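# Lift the marquee roof off and lay it down

## Task

Lift the marquee's roof free of its four supporting posts and set it down low on the table surface. Then open the grippers and pull the arms away. The roof must stay there with no robot holding it. Every other object on the table should stay where and how it stands: anything shifted, leaning or toppled counts against you, and knocking any rigid object out of the work area fails the task.

## Robot and tools

Setup: six identical i2rt Big YAM arms, named arm1 to arm6. Each has six revolute joints, a two-finger gripper and a wrist camera. Two room cameras, cam_high and cam_low, are not attached to any arm. Approximate foot positions on the tabletop, in scene-frame metres, with facing angle in degrees measured counter-clockwise from +x: arm1 (+0.29, +0.65, +0.72) facing -102; arm2 (-0.22, +0.65, +0.72) facing -85; arm3 (-0.31, -0.65, +0.72) facing +99; arm4 (+0.24, -0.65, +0.72) facing +83; arm5 (-0.70, -0.07, +0.72) facing +8; arm6 (+0.70, +0.08, +0.72) facing +166. The hand can reach roughly 1.0 m from the joint1 axis.

Frames: there is one shared scene frame. Its origin is on the floor and +z points up; units are metres. The point called hand lies halfway between the fingertips. Its z axis runs along the fingers, and the fingers open and close along its y axis. Hand poses are computed from the URDF using each foot's true pose, which is never printed.

execute_actions(actions, cameras): actions is a list holding one action, or none (an empty list only returns state and pictures). An action is one object keyed by arm name. Under each arm is a "joints" object, and every entry in it is an absolute target, not an offset. Entries, with units and ranges: joint1_rad -2.879 to 2.879 (turns the whole arm about its foot; positive is counter-clockwise seen from above; 0 points along the foot's facing); joint2_rad 0 to 3.141 (shoulder; 0 has the upper arm pointing back and roughly level, increasing lifts it up and then forward); joint3_rad 0 to 3.019 (elbow; 0 is fully folded, increasing opens it); joint4_rad -1.692 to 1.57 (hand pitch; positive tips the fingers up); joint5_rad -1.57 to 1.57 (sideways hand swing; positive goes to the arm's right); joint6_rad -2.094 to 2.094 (hand roll; positive is clockwise viewed from behind the hand); gripper_m 0 to 0.093 (gap between the fingertips in metres). Tolerances for counting a joint as arrived: ±0.045, ±0.14, ±0.09, ±0.055, ±0.03, ±0.035 rad, and ±0.003 m for the gripper. You may name any subset of joints and arms. Every motion in the action starts at once, but each joint moves at its own speed, so the hand can sweep a wide path. An action runs at most 15 s. A joint you leave out may keep pushing toward its previous target. An unknown key or an out-of-range number rejects the whole call, and nothing moves. cameras picks which images come back: left out, null or ["all"] gives every camera, and [] gives none. An unknown name rejects the call.

wait(seconds): 0 to 10 s, with no new commands; it returns the same content as an empty action. zoom_image(camera, region): region is [x0, y0, x1, y1] in pixels of that camera's newest full image (672x504, origin at the top left), at most 504 by 504. read_manual(section): returns only the licence texts ("licences"). finished_scene(scene): give the number of the current scene. It ends that scene for good and reports whether the task succeeded.

Reading results: joint_positions holds the measured values. joint_status tells how each commanded motion ended. off_target means it stopped short and may still be pushing. contact_stop or time_out means it holds where it stopped. After time_out, though, a joint can keep its target (or one no more than 0.375, 0.375, 0.113, 0.225, 0.075, 0.3 rad away for joints 1 to 6) and move on by itself if the path clears. Send its reported position to relieve the push. The line "joint command not followed" (plus a "cause:") means a self/inter-arm clearance check blocked that arm's joint targets, though the gripper still acts. Blocked joints show not_followed and may be retried with every later action. on_its_own lists what the arm does without being commanded, and "held at" gives a held target, not the position. The torques are raw drive outputs with offsets and noise, so they are only rough hints of load. The pictures line gives the image order. The calibration lines (OpenCV K, distortion D, T_world_to_cam, pos_world) can be used to project scene points into images. Room cameras may be off by a couple of degrees and millimetres, and wrist-camera poses also carry joint-reading errors. If a stop is reported, later movement calls in the same reply are skipped.

Cautions: two arms pressing hard on each other fails the task and ends the run, and a hard collision may do the same. No state line reports arm-to-arm contact. The clearance check ignores fingers, gripper housings and wrist cameras, and it can act too late. The arms never halt just from touching something and can push forcefully. Sustained pushing or holding a load heats the motors. MOTOR HOT appears from 85 °C. At 100 °C an OVER-TEMPERATURE FAULT drops that arm, and its joints then read limit_stop_at_motor_heat; resend the targets afterwards. Avoid drops, slips, slams and hard pushes. Do not bump the posts or other items, and never push rigid objects off the work area. A loose object may occasionally get nudged by an outside push. Arms do not wait for one another. Shorter total robot motion is better.

Each tool is called after "Emit:" in YAML: its name, and indented under it one key for each argument.

## Session

Emit:
execute_actions:
  actions: []

Scene clock: 0.00 s.
Joint torques (N m, as the arm reports them, + toward a larger angle): no reading
Motor temperatures (°C, as the motors report them): arm1=[24 25 24 22 25 25] | arm2=[22 22 24 25 23 23] | arm3=[23 23 22 26 25 24] | arm4=[21 25 23 22 23 23] | arm5=[24 23 26 25 22 25] | arm6=[24 25 21 26 24 23]
arm1.joint_positions: joint1_rad=+0.264 joint2_rad=+0.423 joint3_rad=+0.537 joint4_rad=-1.254 joint5_rad=+0.205 joint6_rad=-0.386 gripper_m=+0.095
arm1.joint_status: not commanded
arm1.hand: x=+0.2644 y=+0.4644 z=+0.9876 quat_wxyz=(-0.045, -0.539, -0.808, +0.233) (m; scene frame)
arm2.joint_positions: joint1_rad=-0.365 joint2_rad=+0.529 joint3_rad=+0.390 joint4_rad=-1.016 joint5_rad=-0.242 joint6_rad=+0.313 gripper_m=+0.095
arm2.joint_status: not commanded
arm2.hand: x=-0.2335 y=+0.4417 z=+0.8599 quat_wxyz=(-0.230, -0.841, -0.486, +0.055) (m; scene frame)
arm3.joint_positions: joint1_rad=+0.100 joint2_rad=+0.340 joint3_rad=+0.661 joint4_rad=-1.383 joint5_rad=+0.313 joint6_rad=+0.492 gripper_m=+0.094
arm3.joint_status: not commanded
arm3.hand: x=-0.3076 y=-0.4737 z=+0.9801 quat_wxyz=(-0.231, +0.578, -0.764, -0.169) (m; scene frame)
arm4.joint_positions: joint1_rad=-0.213 joint2_rad=+0.478 joint3_rad=+0.487 joint4_rad=-1.116 joint5_rad=-0.152 joint6_rad=-0.537 gripper_m=+0.095
arm4.joint_status: not commanded
arm4.hand: x=+0.2745 y=-0.4449 z=+0.8829 quat_wxyz=(-0.191, +0.776, -0.581, -0.155) (m; scene frame)
arm5.joint_positions: joint1_rad=+0.396 joint2_rad=+0.402 joint3_rad=+0.596 joint4_rad=-1.283 joint5_rad=+0.100 joint6_rad=+0.233 gripper_m=+0.095
arm5.joint_status: not commanded
arm5.hand: x=-0.5265 y=+0.0048 z=+0.9192 quat_wxyz=(-0.239, +0.118, -0.963, -0.040) (m; scene frame)
arm6.joint_positions: joint1_rad=-0.297 joint2_rad=+0.503 joint3_rad=+0.450 joint4_rad=-1.052 joint5_rad=-0.299 joint6_rad=-0.184 gripper_m=+0.094
arm6.joint_status: not commanded
arm6.hand: x=+0.4920 y=+0.1495 z=+0.8943 quat_wxyz=(+0.057, +0.954, -0.145, -0.258) (m; scene frame)
pictures: arm1_cam_wrist, arm2_cam_wrist, arm3_cam_wrist, arm4_cam_wrist, arm5_cam_wrist, arm6_cam_wrist, cam_high, cam_low
Images, in order (width x height): arm1_cam_wrist 672x504, arm2_cam_wrist 672x504, arm3_cam_wrist 672x504, arm4_cam_wrist 672x504, arm5_cam_wrist 672x504, arm6_cam_wrist 672x504, cam_high 672x504, cam_low 672x504.

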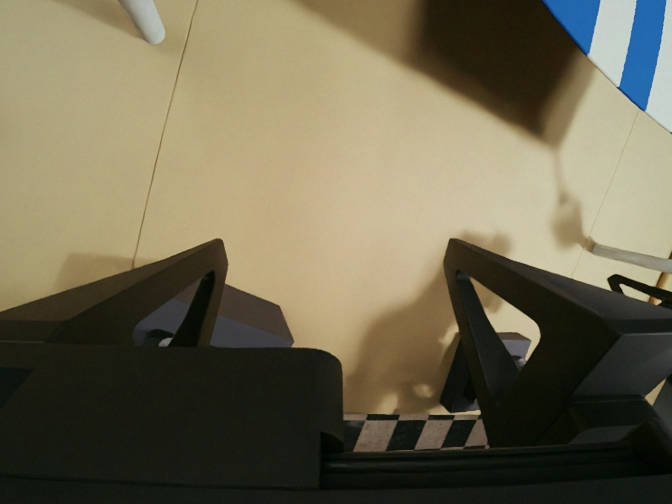

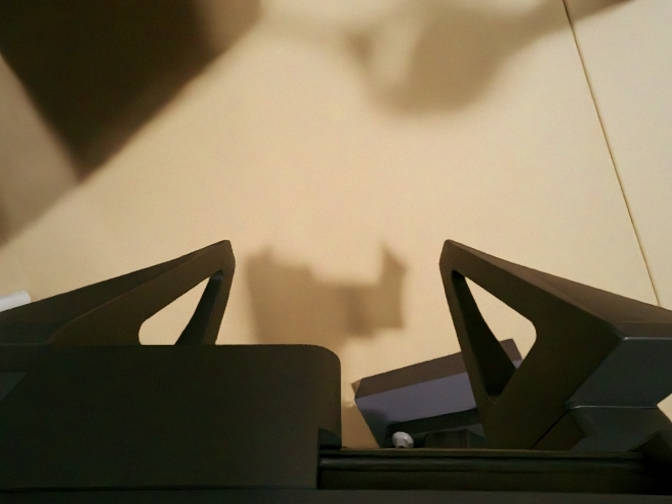

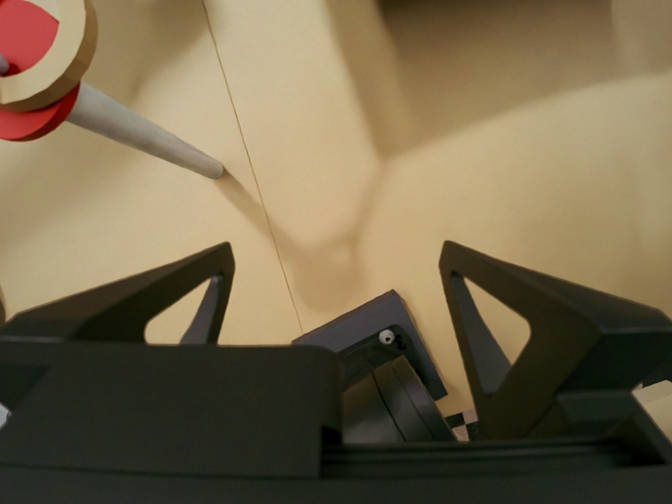

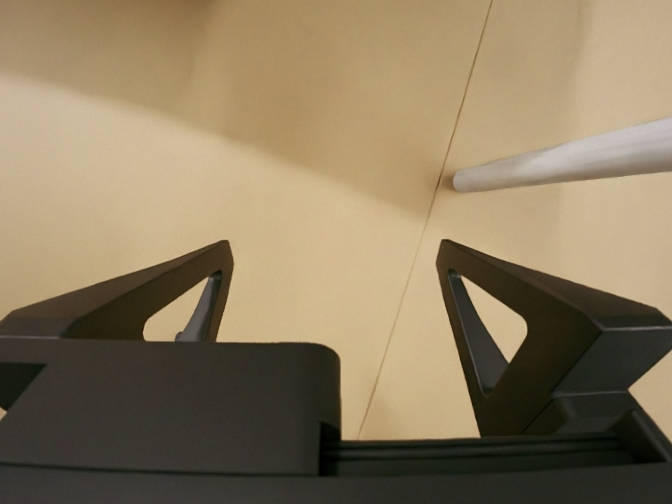

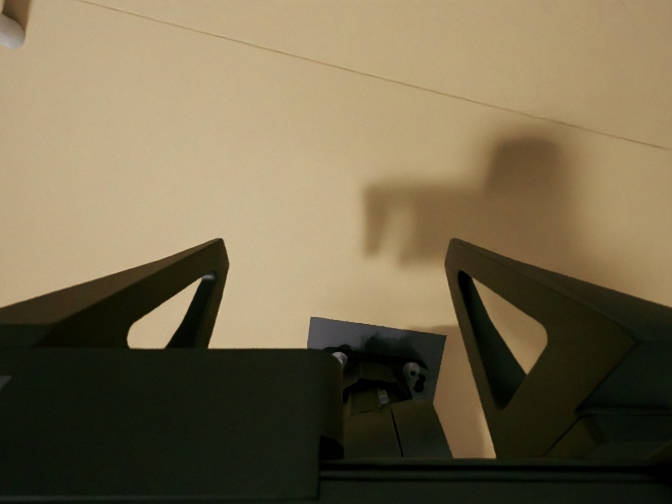

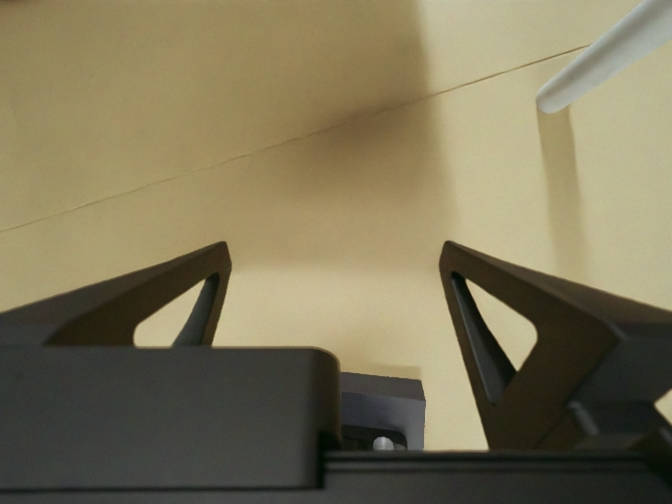

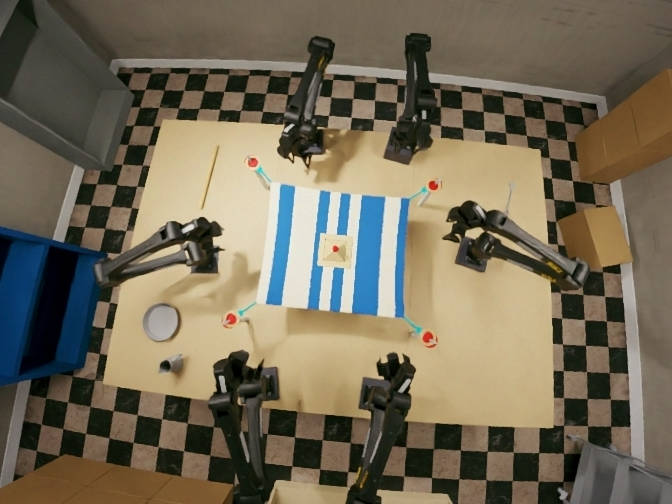

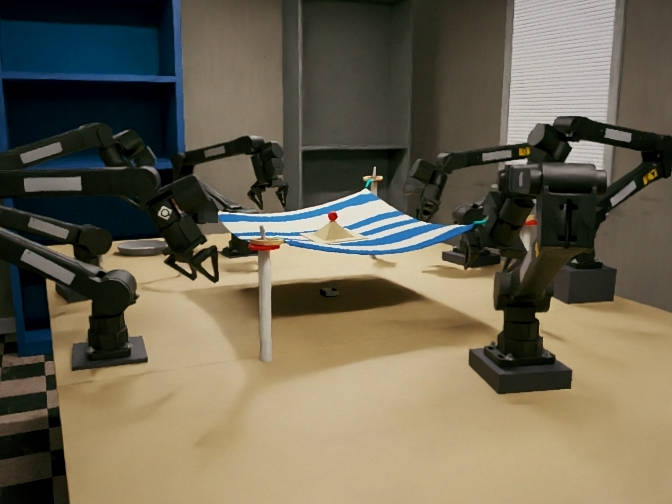

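Emit:
zoom_image:
  camera: "cam_high"
  region: [200, 130, 470, 370]

Emit:
zoom_image:
  camera: "cam_low"
  region: [200, 150, 440, 320]

Emit:
zoom_image:
  camera: "cam_high"
  region: [390, 300, 450, 360]

Emit:
zoom_image:
  camera: "cam_low"
  region: [235, 215, 305, 265]

Region (200, 130, 470, 370) of cam_high's 672x504 image, scaled by 1.867, with more detail than that image has.

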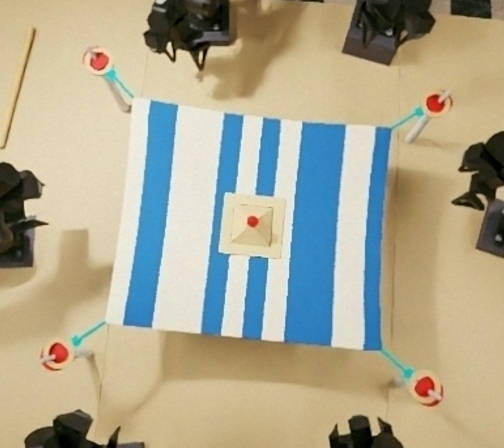

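Region (200, 150, 440, 320) of cam_low's 672x504 image, scaled by 2.100, with more detail than that image has; it fills the top 357 rows of this view, and the rest is white.

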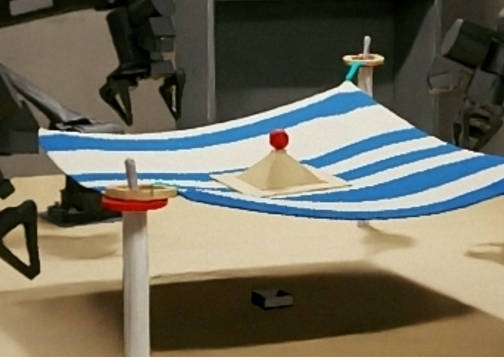

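Region (390, 300, 450, 360) of cam_high's 672x504 image, scaled by 8.400, with more detail than that image has.

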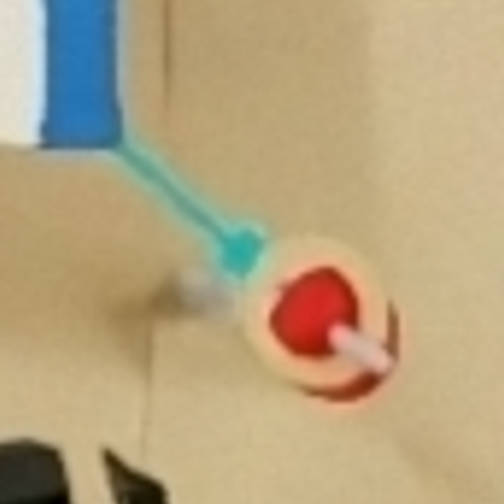

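Region (235, 215, 305, 265) of cam_low's 672x504 image, scaled by 7.200, with more detail than that image has; it fills the top 360 rows of this view, and the rest is white.

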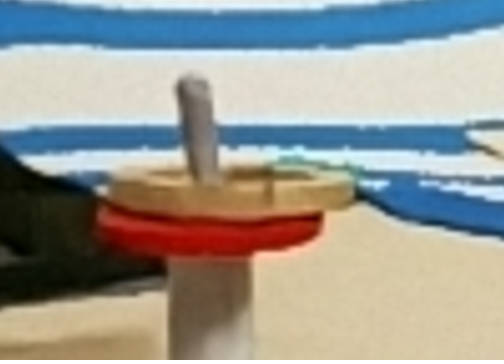

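Emit:
execute_actions:
  actions:
    - {"arm1":{"joints":{"joint2_rad":0.8,"joint3_rad":1.35,"joint4_rad":-1.66,"joint5_rad":0}},"arm2":{"joints":{"joint2_rad":0.8,"joint3_rad":1.52,"joint4_rad":-1.69,"joint5_rad":0}},"arm3":{"joints":{"joint2_rad":0.7,"joint3_rad":1.43,"joint4_rad":-1.69,"joint5_rad":0}},"arm4":{"joints":{"joint2_rad":0.75,"joint3_rad":1.45,"joint4_rad":-1.69,"joint5_rad":0}},"arm5":{"joints":{"joint1_rad":0.1}},"arm6":{"joints":{"joint1_rad":0.25}}}
  cameras: ["cam_low"]

Emit:
execute_actions:
  actions:
    - {"arm1":{"joints":{"joint1_rad":0.527,"joint2_rad":1.259,"joint6_rad":1.19}},"arm2":{"joints":{"joint1_rad":-0.611,"joint2_rad":1.253,"joint6_rad":-1.41}},"arm3":{"joints":{"joint1_rad":0.136,"joint2_rad":1.151,"joint6_rad":1.17}},"arm4":{"joints":{"joint1_rad":-0.351,"joint2_rad":1.186,"joint6_rad":-1.36}}}
  cameras: ["arm1_cam_wrist","arm2_cam_wrist","arm3_cam_wrist","arm4_cam_wrist","cam_low","cam_high"]

Scene clock: 46.23 s.
Joint torques (N m, as the arm reports them, + toward a larger angle): arm1=[-0.04 -1.78 12.25  0.81 -0.07 -0.07] | arm2=[-1.23 -0.17  9.5   1.45  0.1  -0.04] | arm3=[ 0.42  0.65  9.45  0.12 -0.21 -0.12] | arm4=[ 1.16 -0.74 12.74  0.97  0.04 -0.01] | arm5=[-1.36  2.39  9.94  1.51  0.13  0.01] | arm6=[ 0.84  1.35 11.51  1.77 -0.19  0.04]
Motor temperatures (°C, as the motors report them): arm1=[24 25 31 22 25 25] | arm2=[22 22 33 25 23 23] | arm3=[23 23 29 26 25 24] | arm4=[21 25 31 22 23 23] | arm5=[24 23 31 25 22 25] | arm6=[24 25 29 26 24 23]
arm1.joint_positions: joint1_rad=+0.264 joint2_rad=+0.803 joint3_rad=+1.313 joint4_rad=-1.647 joint5_rad=+0.003 joint6_rad=-0.386 gripper_m=+0.095
arm1.joint_status: all done
arm1.hand: x=+0.3015 y=+0.4086 z=+1.2301 quat_wxyz=(-0.126, -0.523, -0.824, +0.178) (m; scene frame)
arm2.joint_positions: joint1_rad=-0.365 joint2_rad=+0.800 joint3_rad=+1.489 joint4_rad=-1.677 joint5_rad=-0.002 joint6_rad=+0.313 gripper_m=+0.095
arm2.joint_status: all done
arm2.hand: x=-0.2812 y=+0.4211 z=+1.2401 quat_wxyz=(-0.209, -0.841, -0.458, +0.197) (m; scene frame)
arm3.joint_positions: joint1_rad=+0.100 joint2_rad=+0.695 joint3_rad=+1.399 joint4_rad=-1.664 joint5_rad=+0.004 joint6_rad=+0.492 gripper_m=+0.094
arm3.joint_status: all done
joint sent to its limit — the command would take arm3.joint4_rad past its lower limit, so that joint was sent only as far as its limit.
arm3.hand: x=-0.3697 y=-0.4473 z=+1.2172 quat_wxyz=(-0.113, +0.605, -0.739, -0.274) (m; scene frame)
arm4.joint_positions: joint1_rad=-0.213 joint2_rad=+0.748 joint3_rad=+1.407 joint4_rad=-1.679 joint5_rad=-0.003 joint6_rad=-0.537 gripper_m=+0.095
arm4.joint_status: all done
arm4.hand: x=+0.3021 y=-0.4428 z=+1.1950 quat_wxyz=(-0.257, +0.758, -0.590, -0.103) (m; scene frame)
arm5.joint_positions: joint1_rad=+0.110 joint2_rad=+0.402 joint3_rad=+0.596 joint4_rad=-1.283 joint5_rad=+0.100 joint6_rad=+0.233 gripper_m=+0.095
arm5.joint_status: all done
arm5.hand: x=-0.5124 y=-0.0471 z=+0.9192 quat_wxyz=(-0.243, -0.020, -0.970, -0.006) (m; scene frame)
arm6.joint_positions: joint1_rad=+0.239 joint2_rad=+0.503 joint3_rad=+0.450 joint4_rad=-1.052 joint5_rad=-0.299 joint6_rad=-0.184 gripper_m=+0.094
arm6.joint_status: all done
arm6.hand: x=+0.4861 y=+0.0346 z=+0.8953 quat_wxyz=(+0.127, +0.957, +0.113, -0.236) (m; scene frame)
pictures: cam_low
Images, in order (width x height): cam_low 672x504.

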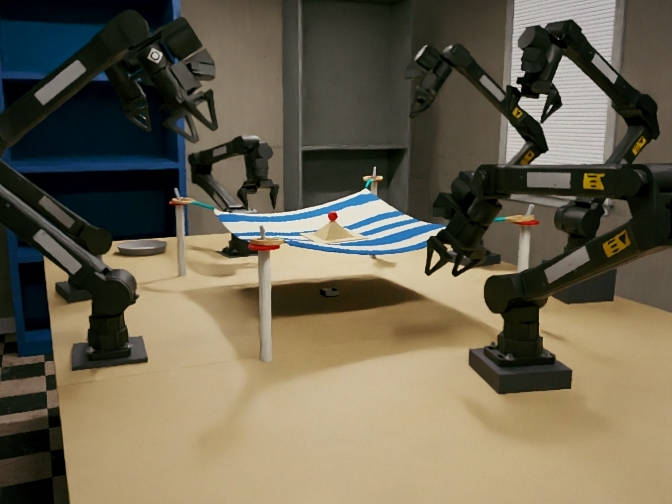

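Scene clock: 48.47 s.
Joint torques (N m, as the arm reports them, + toward a larger angle): arm1=[-0.13 -9.58 12.01  0.12  0.08  0.06] | arm2=[-1.18 -8.56  9.51  0.75 -0.07 -0.06] | arm3=[ 1.08 -6.73 10.02 -0.46 -0.1  -0.01] | arm4=[ 0.96 -8.13 12.95  0.3  -0.03 -0.21] | arm5=[-1.52  2.19 10.13  1.55  0.12  0.03] | arm6=[ 1.3   1.04 11.54  1.82 -0.2   0.03]
Motor temperatures (°C, as the motors report them): arm1=[24 25 31 22 25 25] | arm2=[22 22 33 25 23 23] | arm3=[23 23 29 26 25 24] | arm4=[21 25 31 22 23 23] | arm5=[24 23 31 25 22 25] | arm6=[24 25 29 26 24 23]
arm1.joint_positions: joint1_rad=+0.527 joint2_rad=+1.274 joint3_rad=+1.321 joint4_rad=-1.650 joint5_rad=+0.002 joint6_rad=+1.175 gripper_m=+0.095
arm1.joint_status: all done
arm1.hand: x=+0.3978 y=+0.3193 z=+1.1019 quat_wxyz=(+0.013, -0.937, -0.349, +0.001) (m; scene frame)
arm2.joint_positions: joint1_rad=-0.610 joint2_rad=+1.260 joint3_rad=+1.502 joint4_rad=-1.680 joint5_rad=-0.001 joint6_rad=-1.402 gripper_m=+0.095
arm2.joint_status: all done
arm2.hand: x=-0.4016 y=+0.3228 z=+1.1127 quat_wxyz=(+0.011, -0.330, -0.942, +0.066) (m; scene frame)
arm3.joint_positions: joint1_rad=+0.129 joint2_rad=+1.149 joint3_rad=+1.403 joint4_rad=-1.667 joint5_rad=+0.003 joint6_rad=+1.163 gripper_m=+0.094
arm3.joint_status: all done
arm3.hand: x=-0.4170 y=-0.3267 z=+1.1018 quat_wxyz=(-0.003, +0.357, -0.931, -0.074) (m; scene frame)
arm4.joint_positions: joint1_rad=-0.349 joint2_rad=+1.199 joint3_rad=+1.417 joint4_rad=-1.682 joint5_rad=-0.003 joint6_rad=-1.345 gripper_m=+0.095
arm4.joint_status: all done
arm4.hand: x=+0.3825 y=-0.3375 z=+1.0799 quat_wxyz=(-0.058, +0.946, -0.319, +0.003) (m; scene frame)
arm5.joint_positions: joint1_rad=+0.110 joint2_rad=+0.402 joint3_rad=+0.596 joint4_rad=-1.283 joint5_rad=+0.100 joint6_rad=+0.233 gripper_m=+0.095
arm5.joint_status: not commanded
arm5.hand: x=-0.5124 y=-0.0471 z=+0.9192 quat_wxyz=(-0.243, -0.020, -0.970, -0.006) (m; scene frame)
arm6.joint_positions: joint1_rad=+0.239 joint2_rad=+0.503 joint3_rad=+0.450 joint4_rad=-1.052 joint5_rad=-0.299 joint6_rad=-0.184 gripper_m=+0.094
arm6.joint_status: not commanded
arm6.hand: x=+0.4861 y=+0.0346 z=+0.8953 quat_wxyz=(+0.127, +0.957, +0.113, -0.236) (m; scene frame)
pictures: arm1_cam_wrist, arm2_cam_wrist, arm3_cam_wrist, arm4_cam_wrist, cam_high, cam_low
camera_calibration (this result's frames):
arm1_cam_wrist: T_world_to_cam=[[-0.657657, 0.752949, 0.0235683, -0.00692494], [0.617795, 0.521178, 0.588815, -1.05392], [0.431064, 0.401799, -0.807924, 0.712653], [0, 0, 0, 1]] pos_world=[0.339351, 0.268149, 1.19649]
arm2_cam_wrist: T_world_to_cam=[[-0.625495, -0.769485, 0.129034, -0.14861], [-0.5913, 0.575405, 0.565043, -1.04557], [-0.509039, 0.277133, -0.814909, 0.736045], [0, 0, 0, 1]] pos_world=[-0.336524, 0.283289, 1.20978]
arm3_cam_wrist: T_world_to_cam=[[0.664381, -0.736058, -0.129677, 0.178889], [-0.583373, -0.619171, 0.525646, -1.01871], [-0.467198, -0.273579, -0.840762, 0.768857], [0, 0, 0, 1]] pos_world=[-0.353929, -0.288739, 1.2051]
arm4_cam_wrist: T_world_to_cam=[[0.598185, 0.792118, 0.121341, -0.0962146], [0.624843, -0.555851, 0.548271, -1.01506], [0.501743, -0.252148, -0.827451, 0.73686], [0, 0, 0, 1]] pos_world=[0.322093, -0.302211, 1.17792]
Images, in order (width x height): arm1_cam_wrist 672x504, arm2_cam_wrist 672x504, arm3_cam_wrist 672x504, arm4_cam_wrist 672x504, cam_high 672x504, cam_low 672x504.

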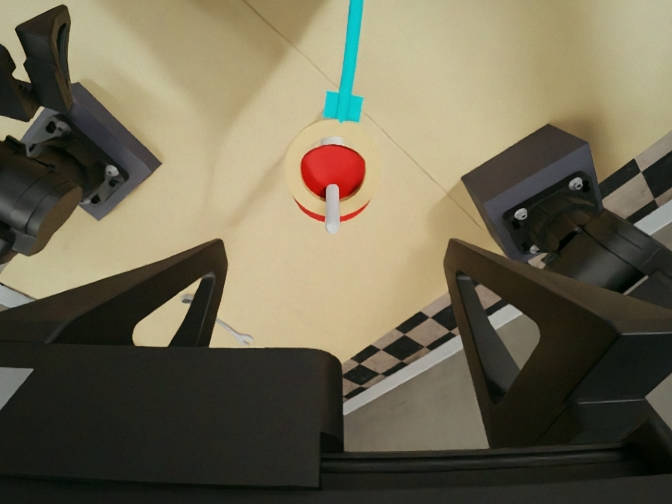

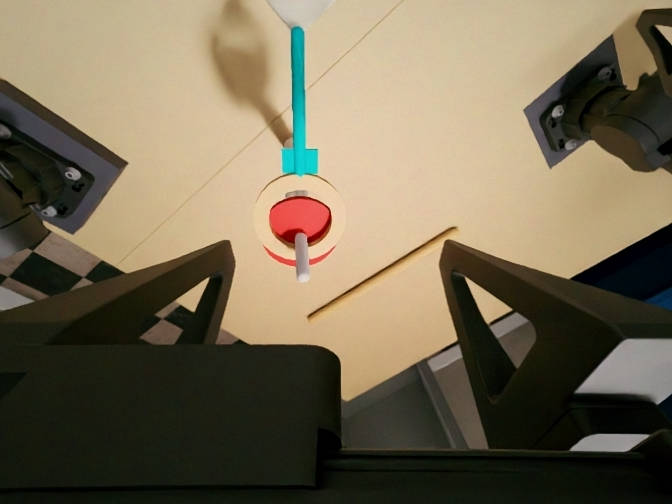

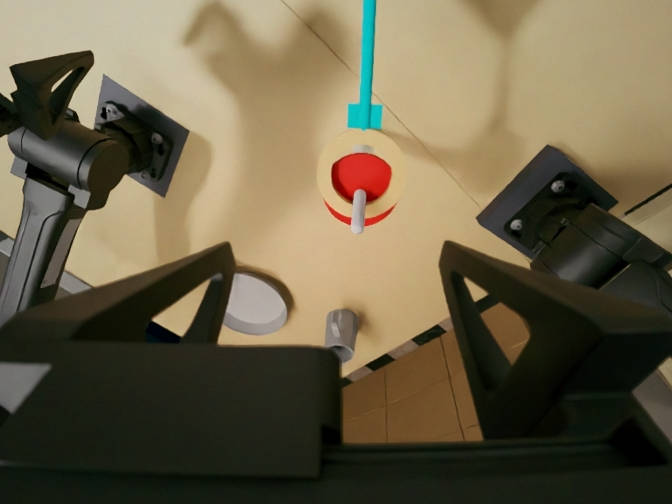

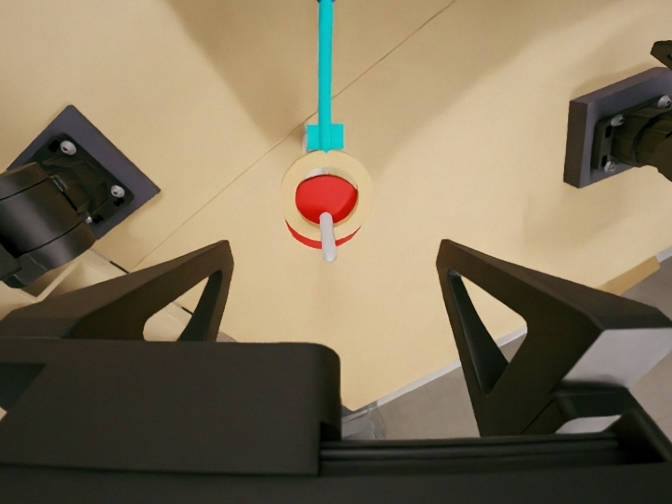

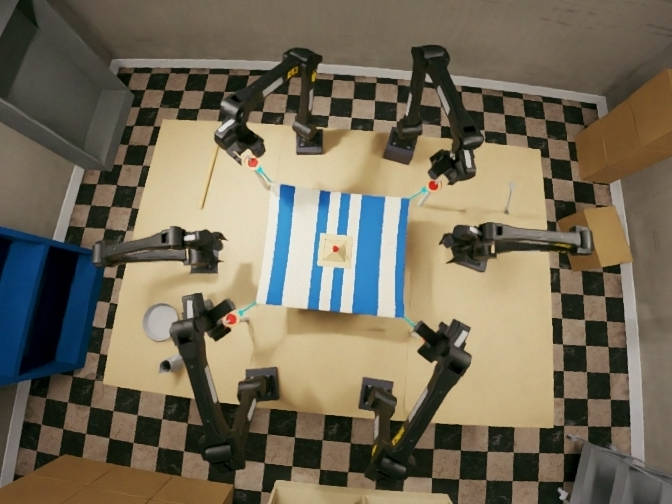

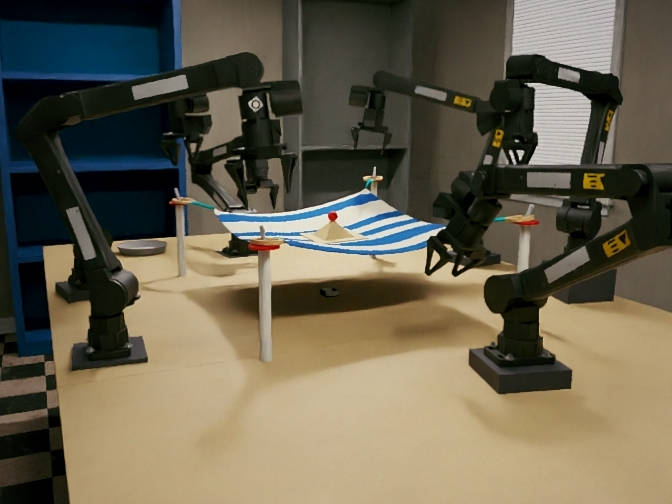

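Emit:
execute_actions:
  actions:
    - {"arm1":{"joints":{"joint1_rad":0.545,"joint2_rad":1.24,"joint3_rad":1.068,"joint4_rad":-1.355,"joint6_rad":1.3}},"arm2":{"joints":{"joint1_rad":-0.683,"joint2_rad":1.27,"joint3_rad":1.35,"joint4_rad":-1.62,"joint6_rad":-1.48}},"arm3":{"joints":{"joint2_rad":1.207,"joint3_rad":1.22,"joint4_rad":-1.56}},"arm4":{"joints":{"joint1_rad":-0.409,"joint2_rad":1.247,"joint3_rad":1.28,"joint4_rad":-1.565,"joint6_rad":-1.41}}}
  cameras: ["arm1_cam_wrist","arm2_cam_wrist","arm3_cam_wrist","arm4_cam_wrist","cam_low"]

Scene clock: 70.50 s.
Joint torques (N m, as the arm reports them, + toward a larger angle): arm1=[ 0.33 -8.16 10.08  1.13  0.08  0.06] | arm2=[-1.25 -7.32  8.41  1.53 -0.1  -0.1 ] | arm3=[ 1.04 -8.04  8.42 -0.08 -0.13  0.  ] | arm4=[ 1.25 -8.76 11.12  1.05 -0.05 -0.21] | arm5=[-1.08  2.12 10.14  1.3   0.13  0.02] | arm6=[ 1.14  1.46 11.62  1.72 -0.17  0.03]
Motor temperatures (°C, as the motors report them): arm1=[24 26 31 22 25 25] | arm2=[22 23 33 25 23 23] | arm3=[23 23 30 26 25 24] | arm4=[21 26 31 22 23 23] | arm5=[24 23 32 25 22 25] | arm6=[24 25 30 26 24 23]
arm1.joint_positions: joint1_rad=+0.539 joint2_rad=+1.241 joint3_rad=+1.061 joint4_rad=-1.371 joint5_rad=+0.002 joint6_rad=+1.285 gripper_m=+0.095
arm1.joint_status: all done
arm1.hand: x=+0.4002 y=+0.3252 z=+1.0140 quat_wxyz=(-0.013, -0.953, -0.303, +0.001) (m; scene frame)
arm2.joint_positions: joint1_rad=-0.686 joint2_rad=+1.260 joint3_rad=+1.348 joint4_rad=-1.633 joint5_rad=-0.001 joint6_rad=-1.473 gripper_m=+0.095
arm2.joint_status: all done
arm2.hand: x=-0.4167 y=+0.3516 z=+1.0526 quat_wxyz=(+0.003, -0.334, -0.943, +0.012) (m; scene frame)
arm3.joint_positions: joint1_rad=+0.129 joint2_rad=+1.211 joint3_rad=+1.217 joint4_rad=-1.571 joint5_rad=+0.003 joint6_rad=+1.163 gripper_m=+0.094
arm3.joint_status: all done
arm3.hand: x=-0.4164 y=-0.3292 z=+1.0101 quat_wxyz=(+0.000, +0.358, -0.934, +0.002) (m; scene frame)
arm4.joint_positions: joint1_rad=-0.410 joint2_rad=+1.257 joint3_rad=+1.269 joint4_rad=-1.578 joint5_rad=-0.002 joint6_rad=-1.395 gripper_m=+0.095
arm4.joint_status: all done
arm4.hand: x=+0.4043 y=-0.3411 z=+1.0042 quat_wxyz=(-0.007, +0.946, -0.325, -0.002) (m; scene frame)
arm5.joint_positions: joint1_rad=+0.110 joint2_rad=+0.402 joint3_rad=+0.596 joint4_rad=-1.283 joint5_rad=+0.100 joint6_rad=+0.233 gripper_m=+0.095
arm5.joint_status: not commanded
arm5.hand: x=-0.5124 y=-0.0471 z=+0.9192 quat_wxyz=(-0.243, -0.020, -0.970, -0.006) (m; scene frame)
arm6.joint_positions: joint1_rad=+0.239 joint2_rad=+0.503 joint3_rad=+0.450 joint4_rad=-1.052 joint5_rad=-0.299 joint6_rad=-0.184 gripper_m=+0.094
arm6.joint_status: not commanded
arm6.hand: x=+0.4861 y=+0.0346 z=+0.8953 quat_wxyz=(+0.127, +0.957, +0.113, -0.236) (m; scene frame)
pictures: arm1_cam_wrist, arm2_cam_wrist, arm3_cam_wrist, arm4_cam_wrist, cam_low
camera_calibration (this result's frames):
arm1_cam_wrist: T_world_to_cam=[[-0.581072, 0.813421, -0.0264784, -0.00725444], [0.657337, 0.488258, 0.574031, -0.99689], [0.479858, 0.316149, -0.818405, 0.657177], [0, 0, 0, 1]] pos_world=[0.335726, 0.284875, 1.10989]
arm2_cam_wrist: T_world_to_cam=[[-0.6336, -0.773305, 0.0234709, -0.0190832], [-0.617512, 0.523763, 0.586814, -1.05279], [-0.466079, 0.357312, -0.809381, 0.655298], [0, 0, 0, 1]] pos_world=[-0.35678, 0.302509, 1.14862]
arm3_cam_wrist: T_world_to_cam=[[0.667322, -0.74471, 0.00940927, 0.0226376], [-0.610233, -0.539489, 0.580145, -1.01175], [-0.426963, -0.392885, -0.814459, 0.642296], [0, 0, 0, 1]] pos_world=[-0.358273, -0.276621, 1.10987]
arm4_cam_wrist: T_world_to_cam=[[0.609489, 0.792498, 0.0216976, -0.00163861], [0.64299, -0.510146, 0.57124, -1.00395], [0.463775, -0.334213, -0.820497, 0.642683], [0, 0, 0, 1]] pos_world=[0.348471, -0.296072, 1.10085]
Images, in order (width x height): arm1_cam_wrist 672x504, arm2_cam_wrist 672x504, arm3_cam_wrist 672x504, arm4_cam_wrist 672x504, cam_low 672x504.

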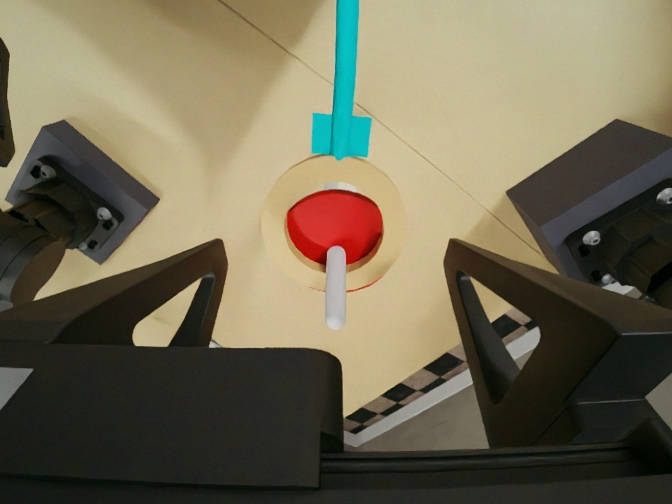

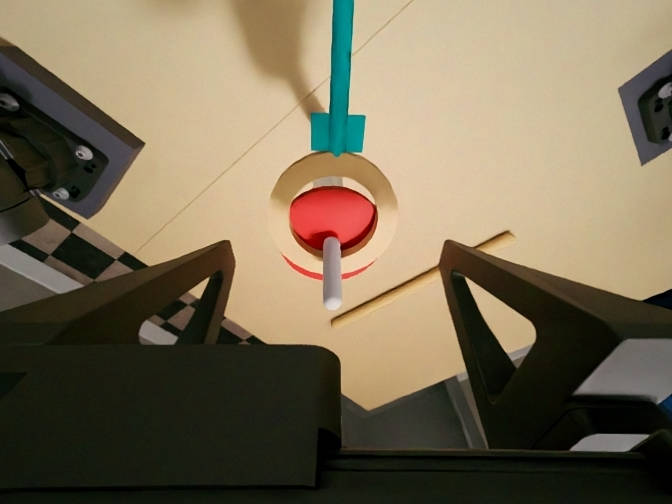

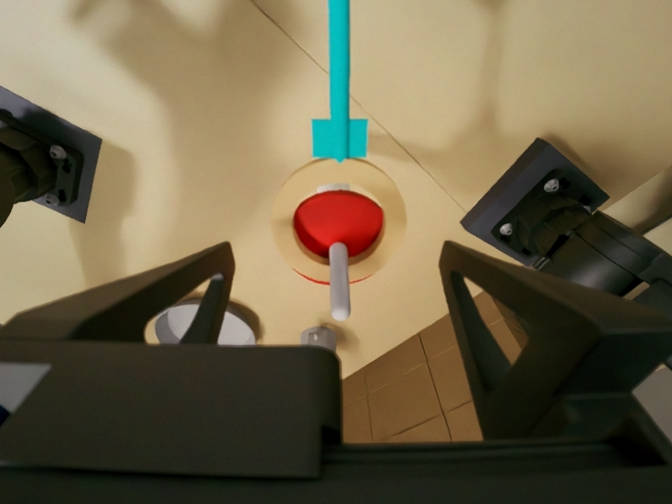

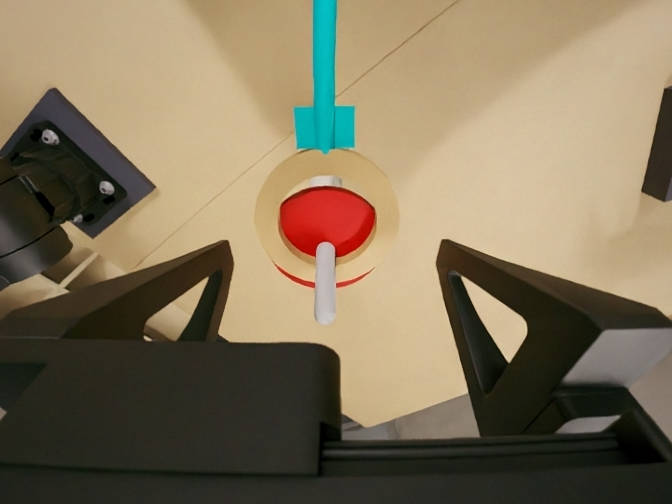

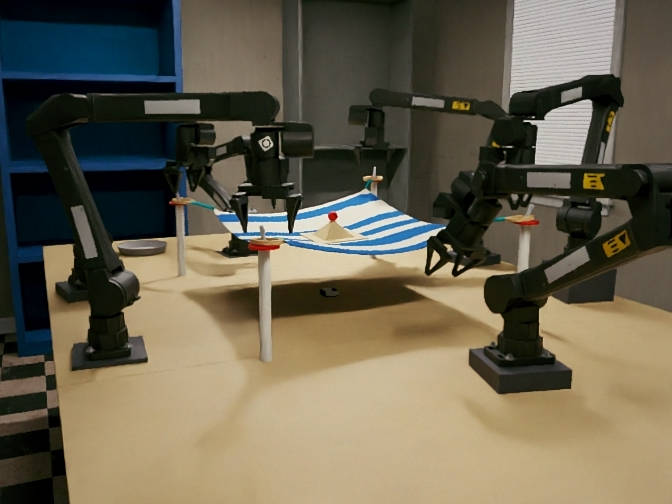

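Emit:
execute_actions:
  actions:
    - {"arm1":{"joints":{"joint2_rad":1.268,"joint3_rad":0.995,"joint4_rad":-1.27}},"arm2":{"joints":{"joint2_rad":1.26,"joint3_rad":1.232,"joint4_rad":-1.502}},"arm3":{"joints":{"joint1_rad":0.115,"joint3_rad":1.123,"joint4_rad":-1.463}},"arm4":{"joints":{"joint1_rad":-0.395,"joint3_rad":1.195,"joint4_rad":-1.492}}}
  cameras: ["arm1_cam_wrist","arm2_cam_wrist","arm3_cam_wrist","arm4_cam_wrist","cam_low"]

Scene clock: 79.73 s.
Joint torques (N m, as the arm reports them, + toward a larger angle): arm1=[ 0.38 -7.11  9.69  1.13  0.08  0.07] | arm2=[-1.4  -8.05  8.49  1.37 -0.08 -0.07] | arm3=[ 0.04 -7.4   7.96  0.01 -0.13 -0.01] | arm4=[ 1.71 -8.68 10.65  1.03 -0.05 -0.21] | arm5=[-0.56  3.21 10.09  1.48  0.1   0.01] | arm6=[ 1.06  1.26 11.61  1.85 -0.16  0.01]
Motor temperatures (°C, as the motors report them): arm1=[24 26 30 22 25 25] | arm2=[22 23 32 25 23 23] | arm3=[23 24 30 26 25 24] | arm4=[21 26 30 22 23 23] | arm5=[24 23 32 25 22 25] | arm6=[24 25 30 26 24 23]
arm1.joint_positions: joint1_rad=+0.539 joint2_rad=+1.258 joint3_rad=+0.989 joint4_rad=-1.285 joint5_rad=+0.002 joint6_rad=+1.285 gripper_m=+0.095
arm1.joint_status: all done
arm1.hand: x=+0.3996 y=+0.3271 z=+0.9815 quat_wxyz=(-0.011, -0.953, -0.303, +0.001) (m; scene frame)
arm2.joint_positions: joint1_rad=-0.686 joint2_rad=+1.259 joint3_rad=+1.231 joint4_rad=-1.515 joint5_rad=-0.001 joint6_rad=-1.473 gripper_m=+0.095
arm2.joint_status: all done
arm2.hand: x=-0.4176 y=+0.3504 z=+1.0082 quat_wxyz=(+0.003, -0.333, -0.943, +0.013) (m; scene frame)
arm3.joint_positions: joint1_rad=+0.124 joint2_rad=+1.206 joint3_rad=+1.125 joint4_rad=-1.474 joint5_rad=+0.003 joint6_rad=+1.163 gripper_m=+0.094
arm3.joint_status: all done
arm3.hand: x=-0.4146 y=-0.3298 z=+0.9766 quat_wxyz=(+0.000, +0.356, -0.934, -0.003) (m; scene frame)
arm4.joint_positions: joint1_rad=-0.401 joint2_rad=+1.256 joint3_rad=+1.188 joint4_rad=-1.506 joint5_rad=-0.002 joint6_rad=-1.395 gripper_m=+0.095
arm4.joint_status: all done
arm4.hand: x=+0.4003 y=-0.3419 z=+0.9734 quat_wxyz=(-0.003, +0.947, -0.321, -0.002) (m; scene frame)
arm5.joint_positions: joint1_rad=+0.110 joint2_rad=+0.402 joint3_rad=+0.596 joint4_rad=-1.283 joint5_rad=+0.100 joint6_rad=+0.233 gripper_m=+0.095
arm5.joint_status: not commanded
arm5.hand: x=-0.5124 y=-0.0471 z=+0.9192 quat_wxyz=(-0.243, -0.020, -0.970, -0.006) (m; scene frame)
arm6.joint_positions: joint1_rad=+0.239 joint2_rad=+0.503 joint3_rad=+0.450 joint4_rad=-1.052 joint5_rad=-0.299 joint6_rad=-0.184 gripper_m=+0.094
arm6.joint_status: not commanded
arm6.hand: x=+0.4861 y=+0.0346 z=+0.8953 quat_wxyz=(+0.127, +0.957, +0.113, -0.236) (m; scene frame)
pictures: arm1_cam_wrist, arm2_cam_wrist, arm3_cam_wrist, arm4_cam_wrist, cam_low
camera_calibration (this result's frames):
arm1_cam_wrist: T_world_to_cam=[[-0.580794, 0.813741, -0.022463, -0.0141159], [0.658298, 0.485724, 0.575079, -0.979312], [0.478876, 0.319215, -0.817789, 0.629129], [0, 0, 0, 1]] pos_world=[0.335205, 0.286334, 1.07736]
arm2_cam_wrist: T_world_to_cam=[[-0.633279, -0.773508, 0.0253688, -0.0212418], [-0.617092, 0.52446, 0.586634, -1.02646], [-0.467071, 0.355848, -0.809454, 0.619576], [0, 0, 0, 1]] pos_world=[-0.357485, 0.30143, 1.10421]
arm3_cam_wrist: T_world_to_cam=[[0.663617, -0.748073, 0.000675881, 0.027199], [-0.611205, -0.541679, 0.577072, -0.989606], [-0.431326, -0.383368, -0.816693, 0.619085], [0, 0, 0, 1]] pos_world=[-0.355874, -0.278365, 1.07666]
arm4_cam_wrist: T_world_to_cam=[[0.602554, 0.797951, 0.0142201, 0.014056], [0.649409, -0.500587, 0.572434, -0.984685], [0.463893, -0.335688, -0.819827, 0.617827], [0, 0, 0, 1]] pos_world=[0.344388, -0.296739, 1.06998]
Images, in order (width x height): arm1_cam_wrist 672x504, arm2_cam_wrist 672x504, arm3_cam_wrist 672x504, arm4_cam_wrist 672x504, cam_low 672x504.

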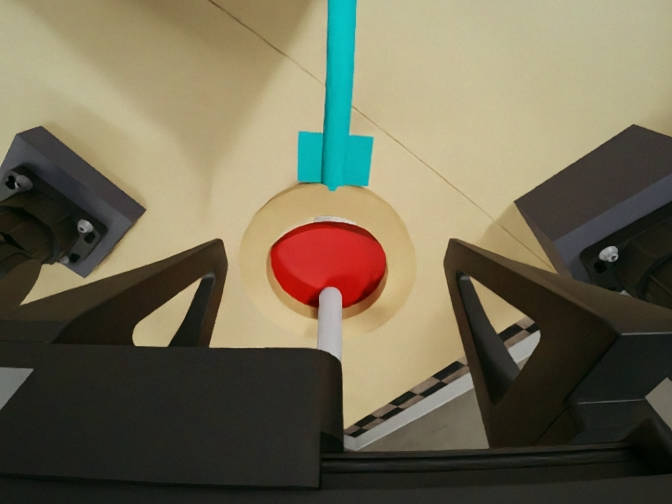

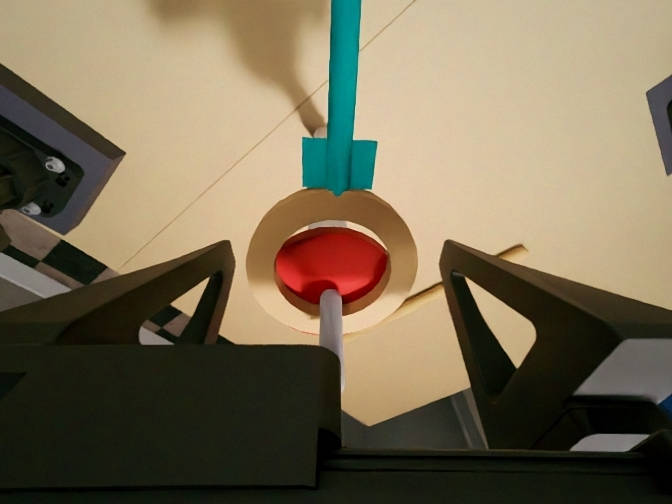

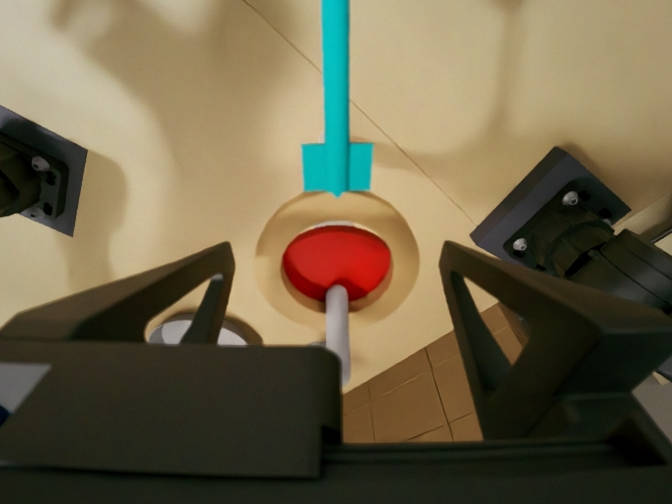

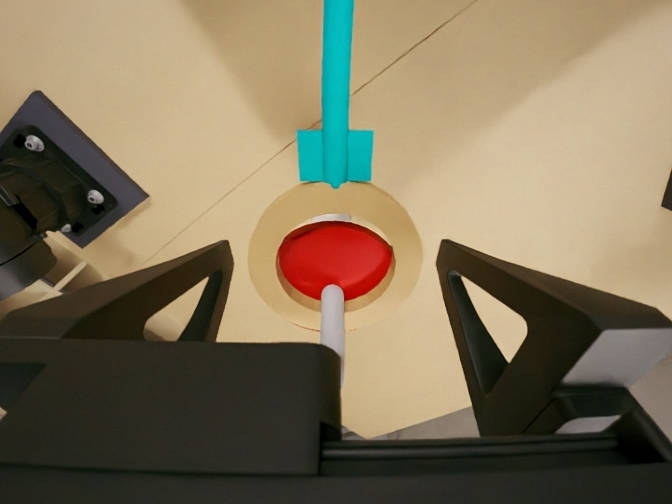

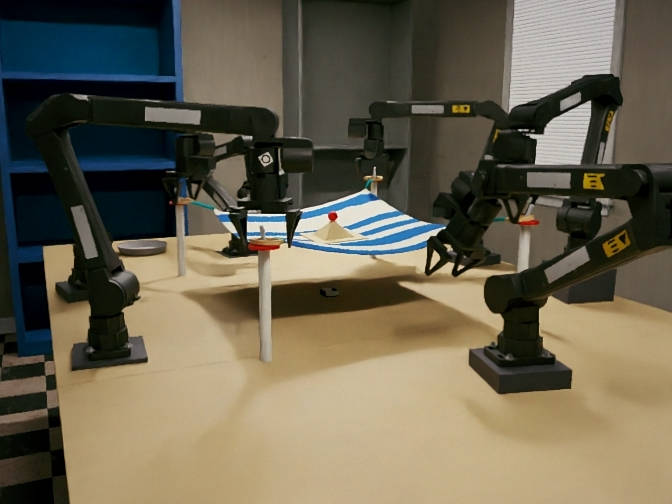

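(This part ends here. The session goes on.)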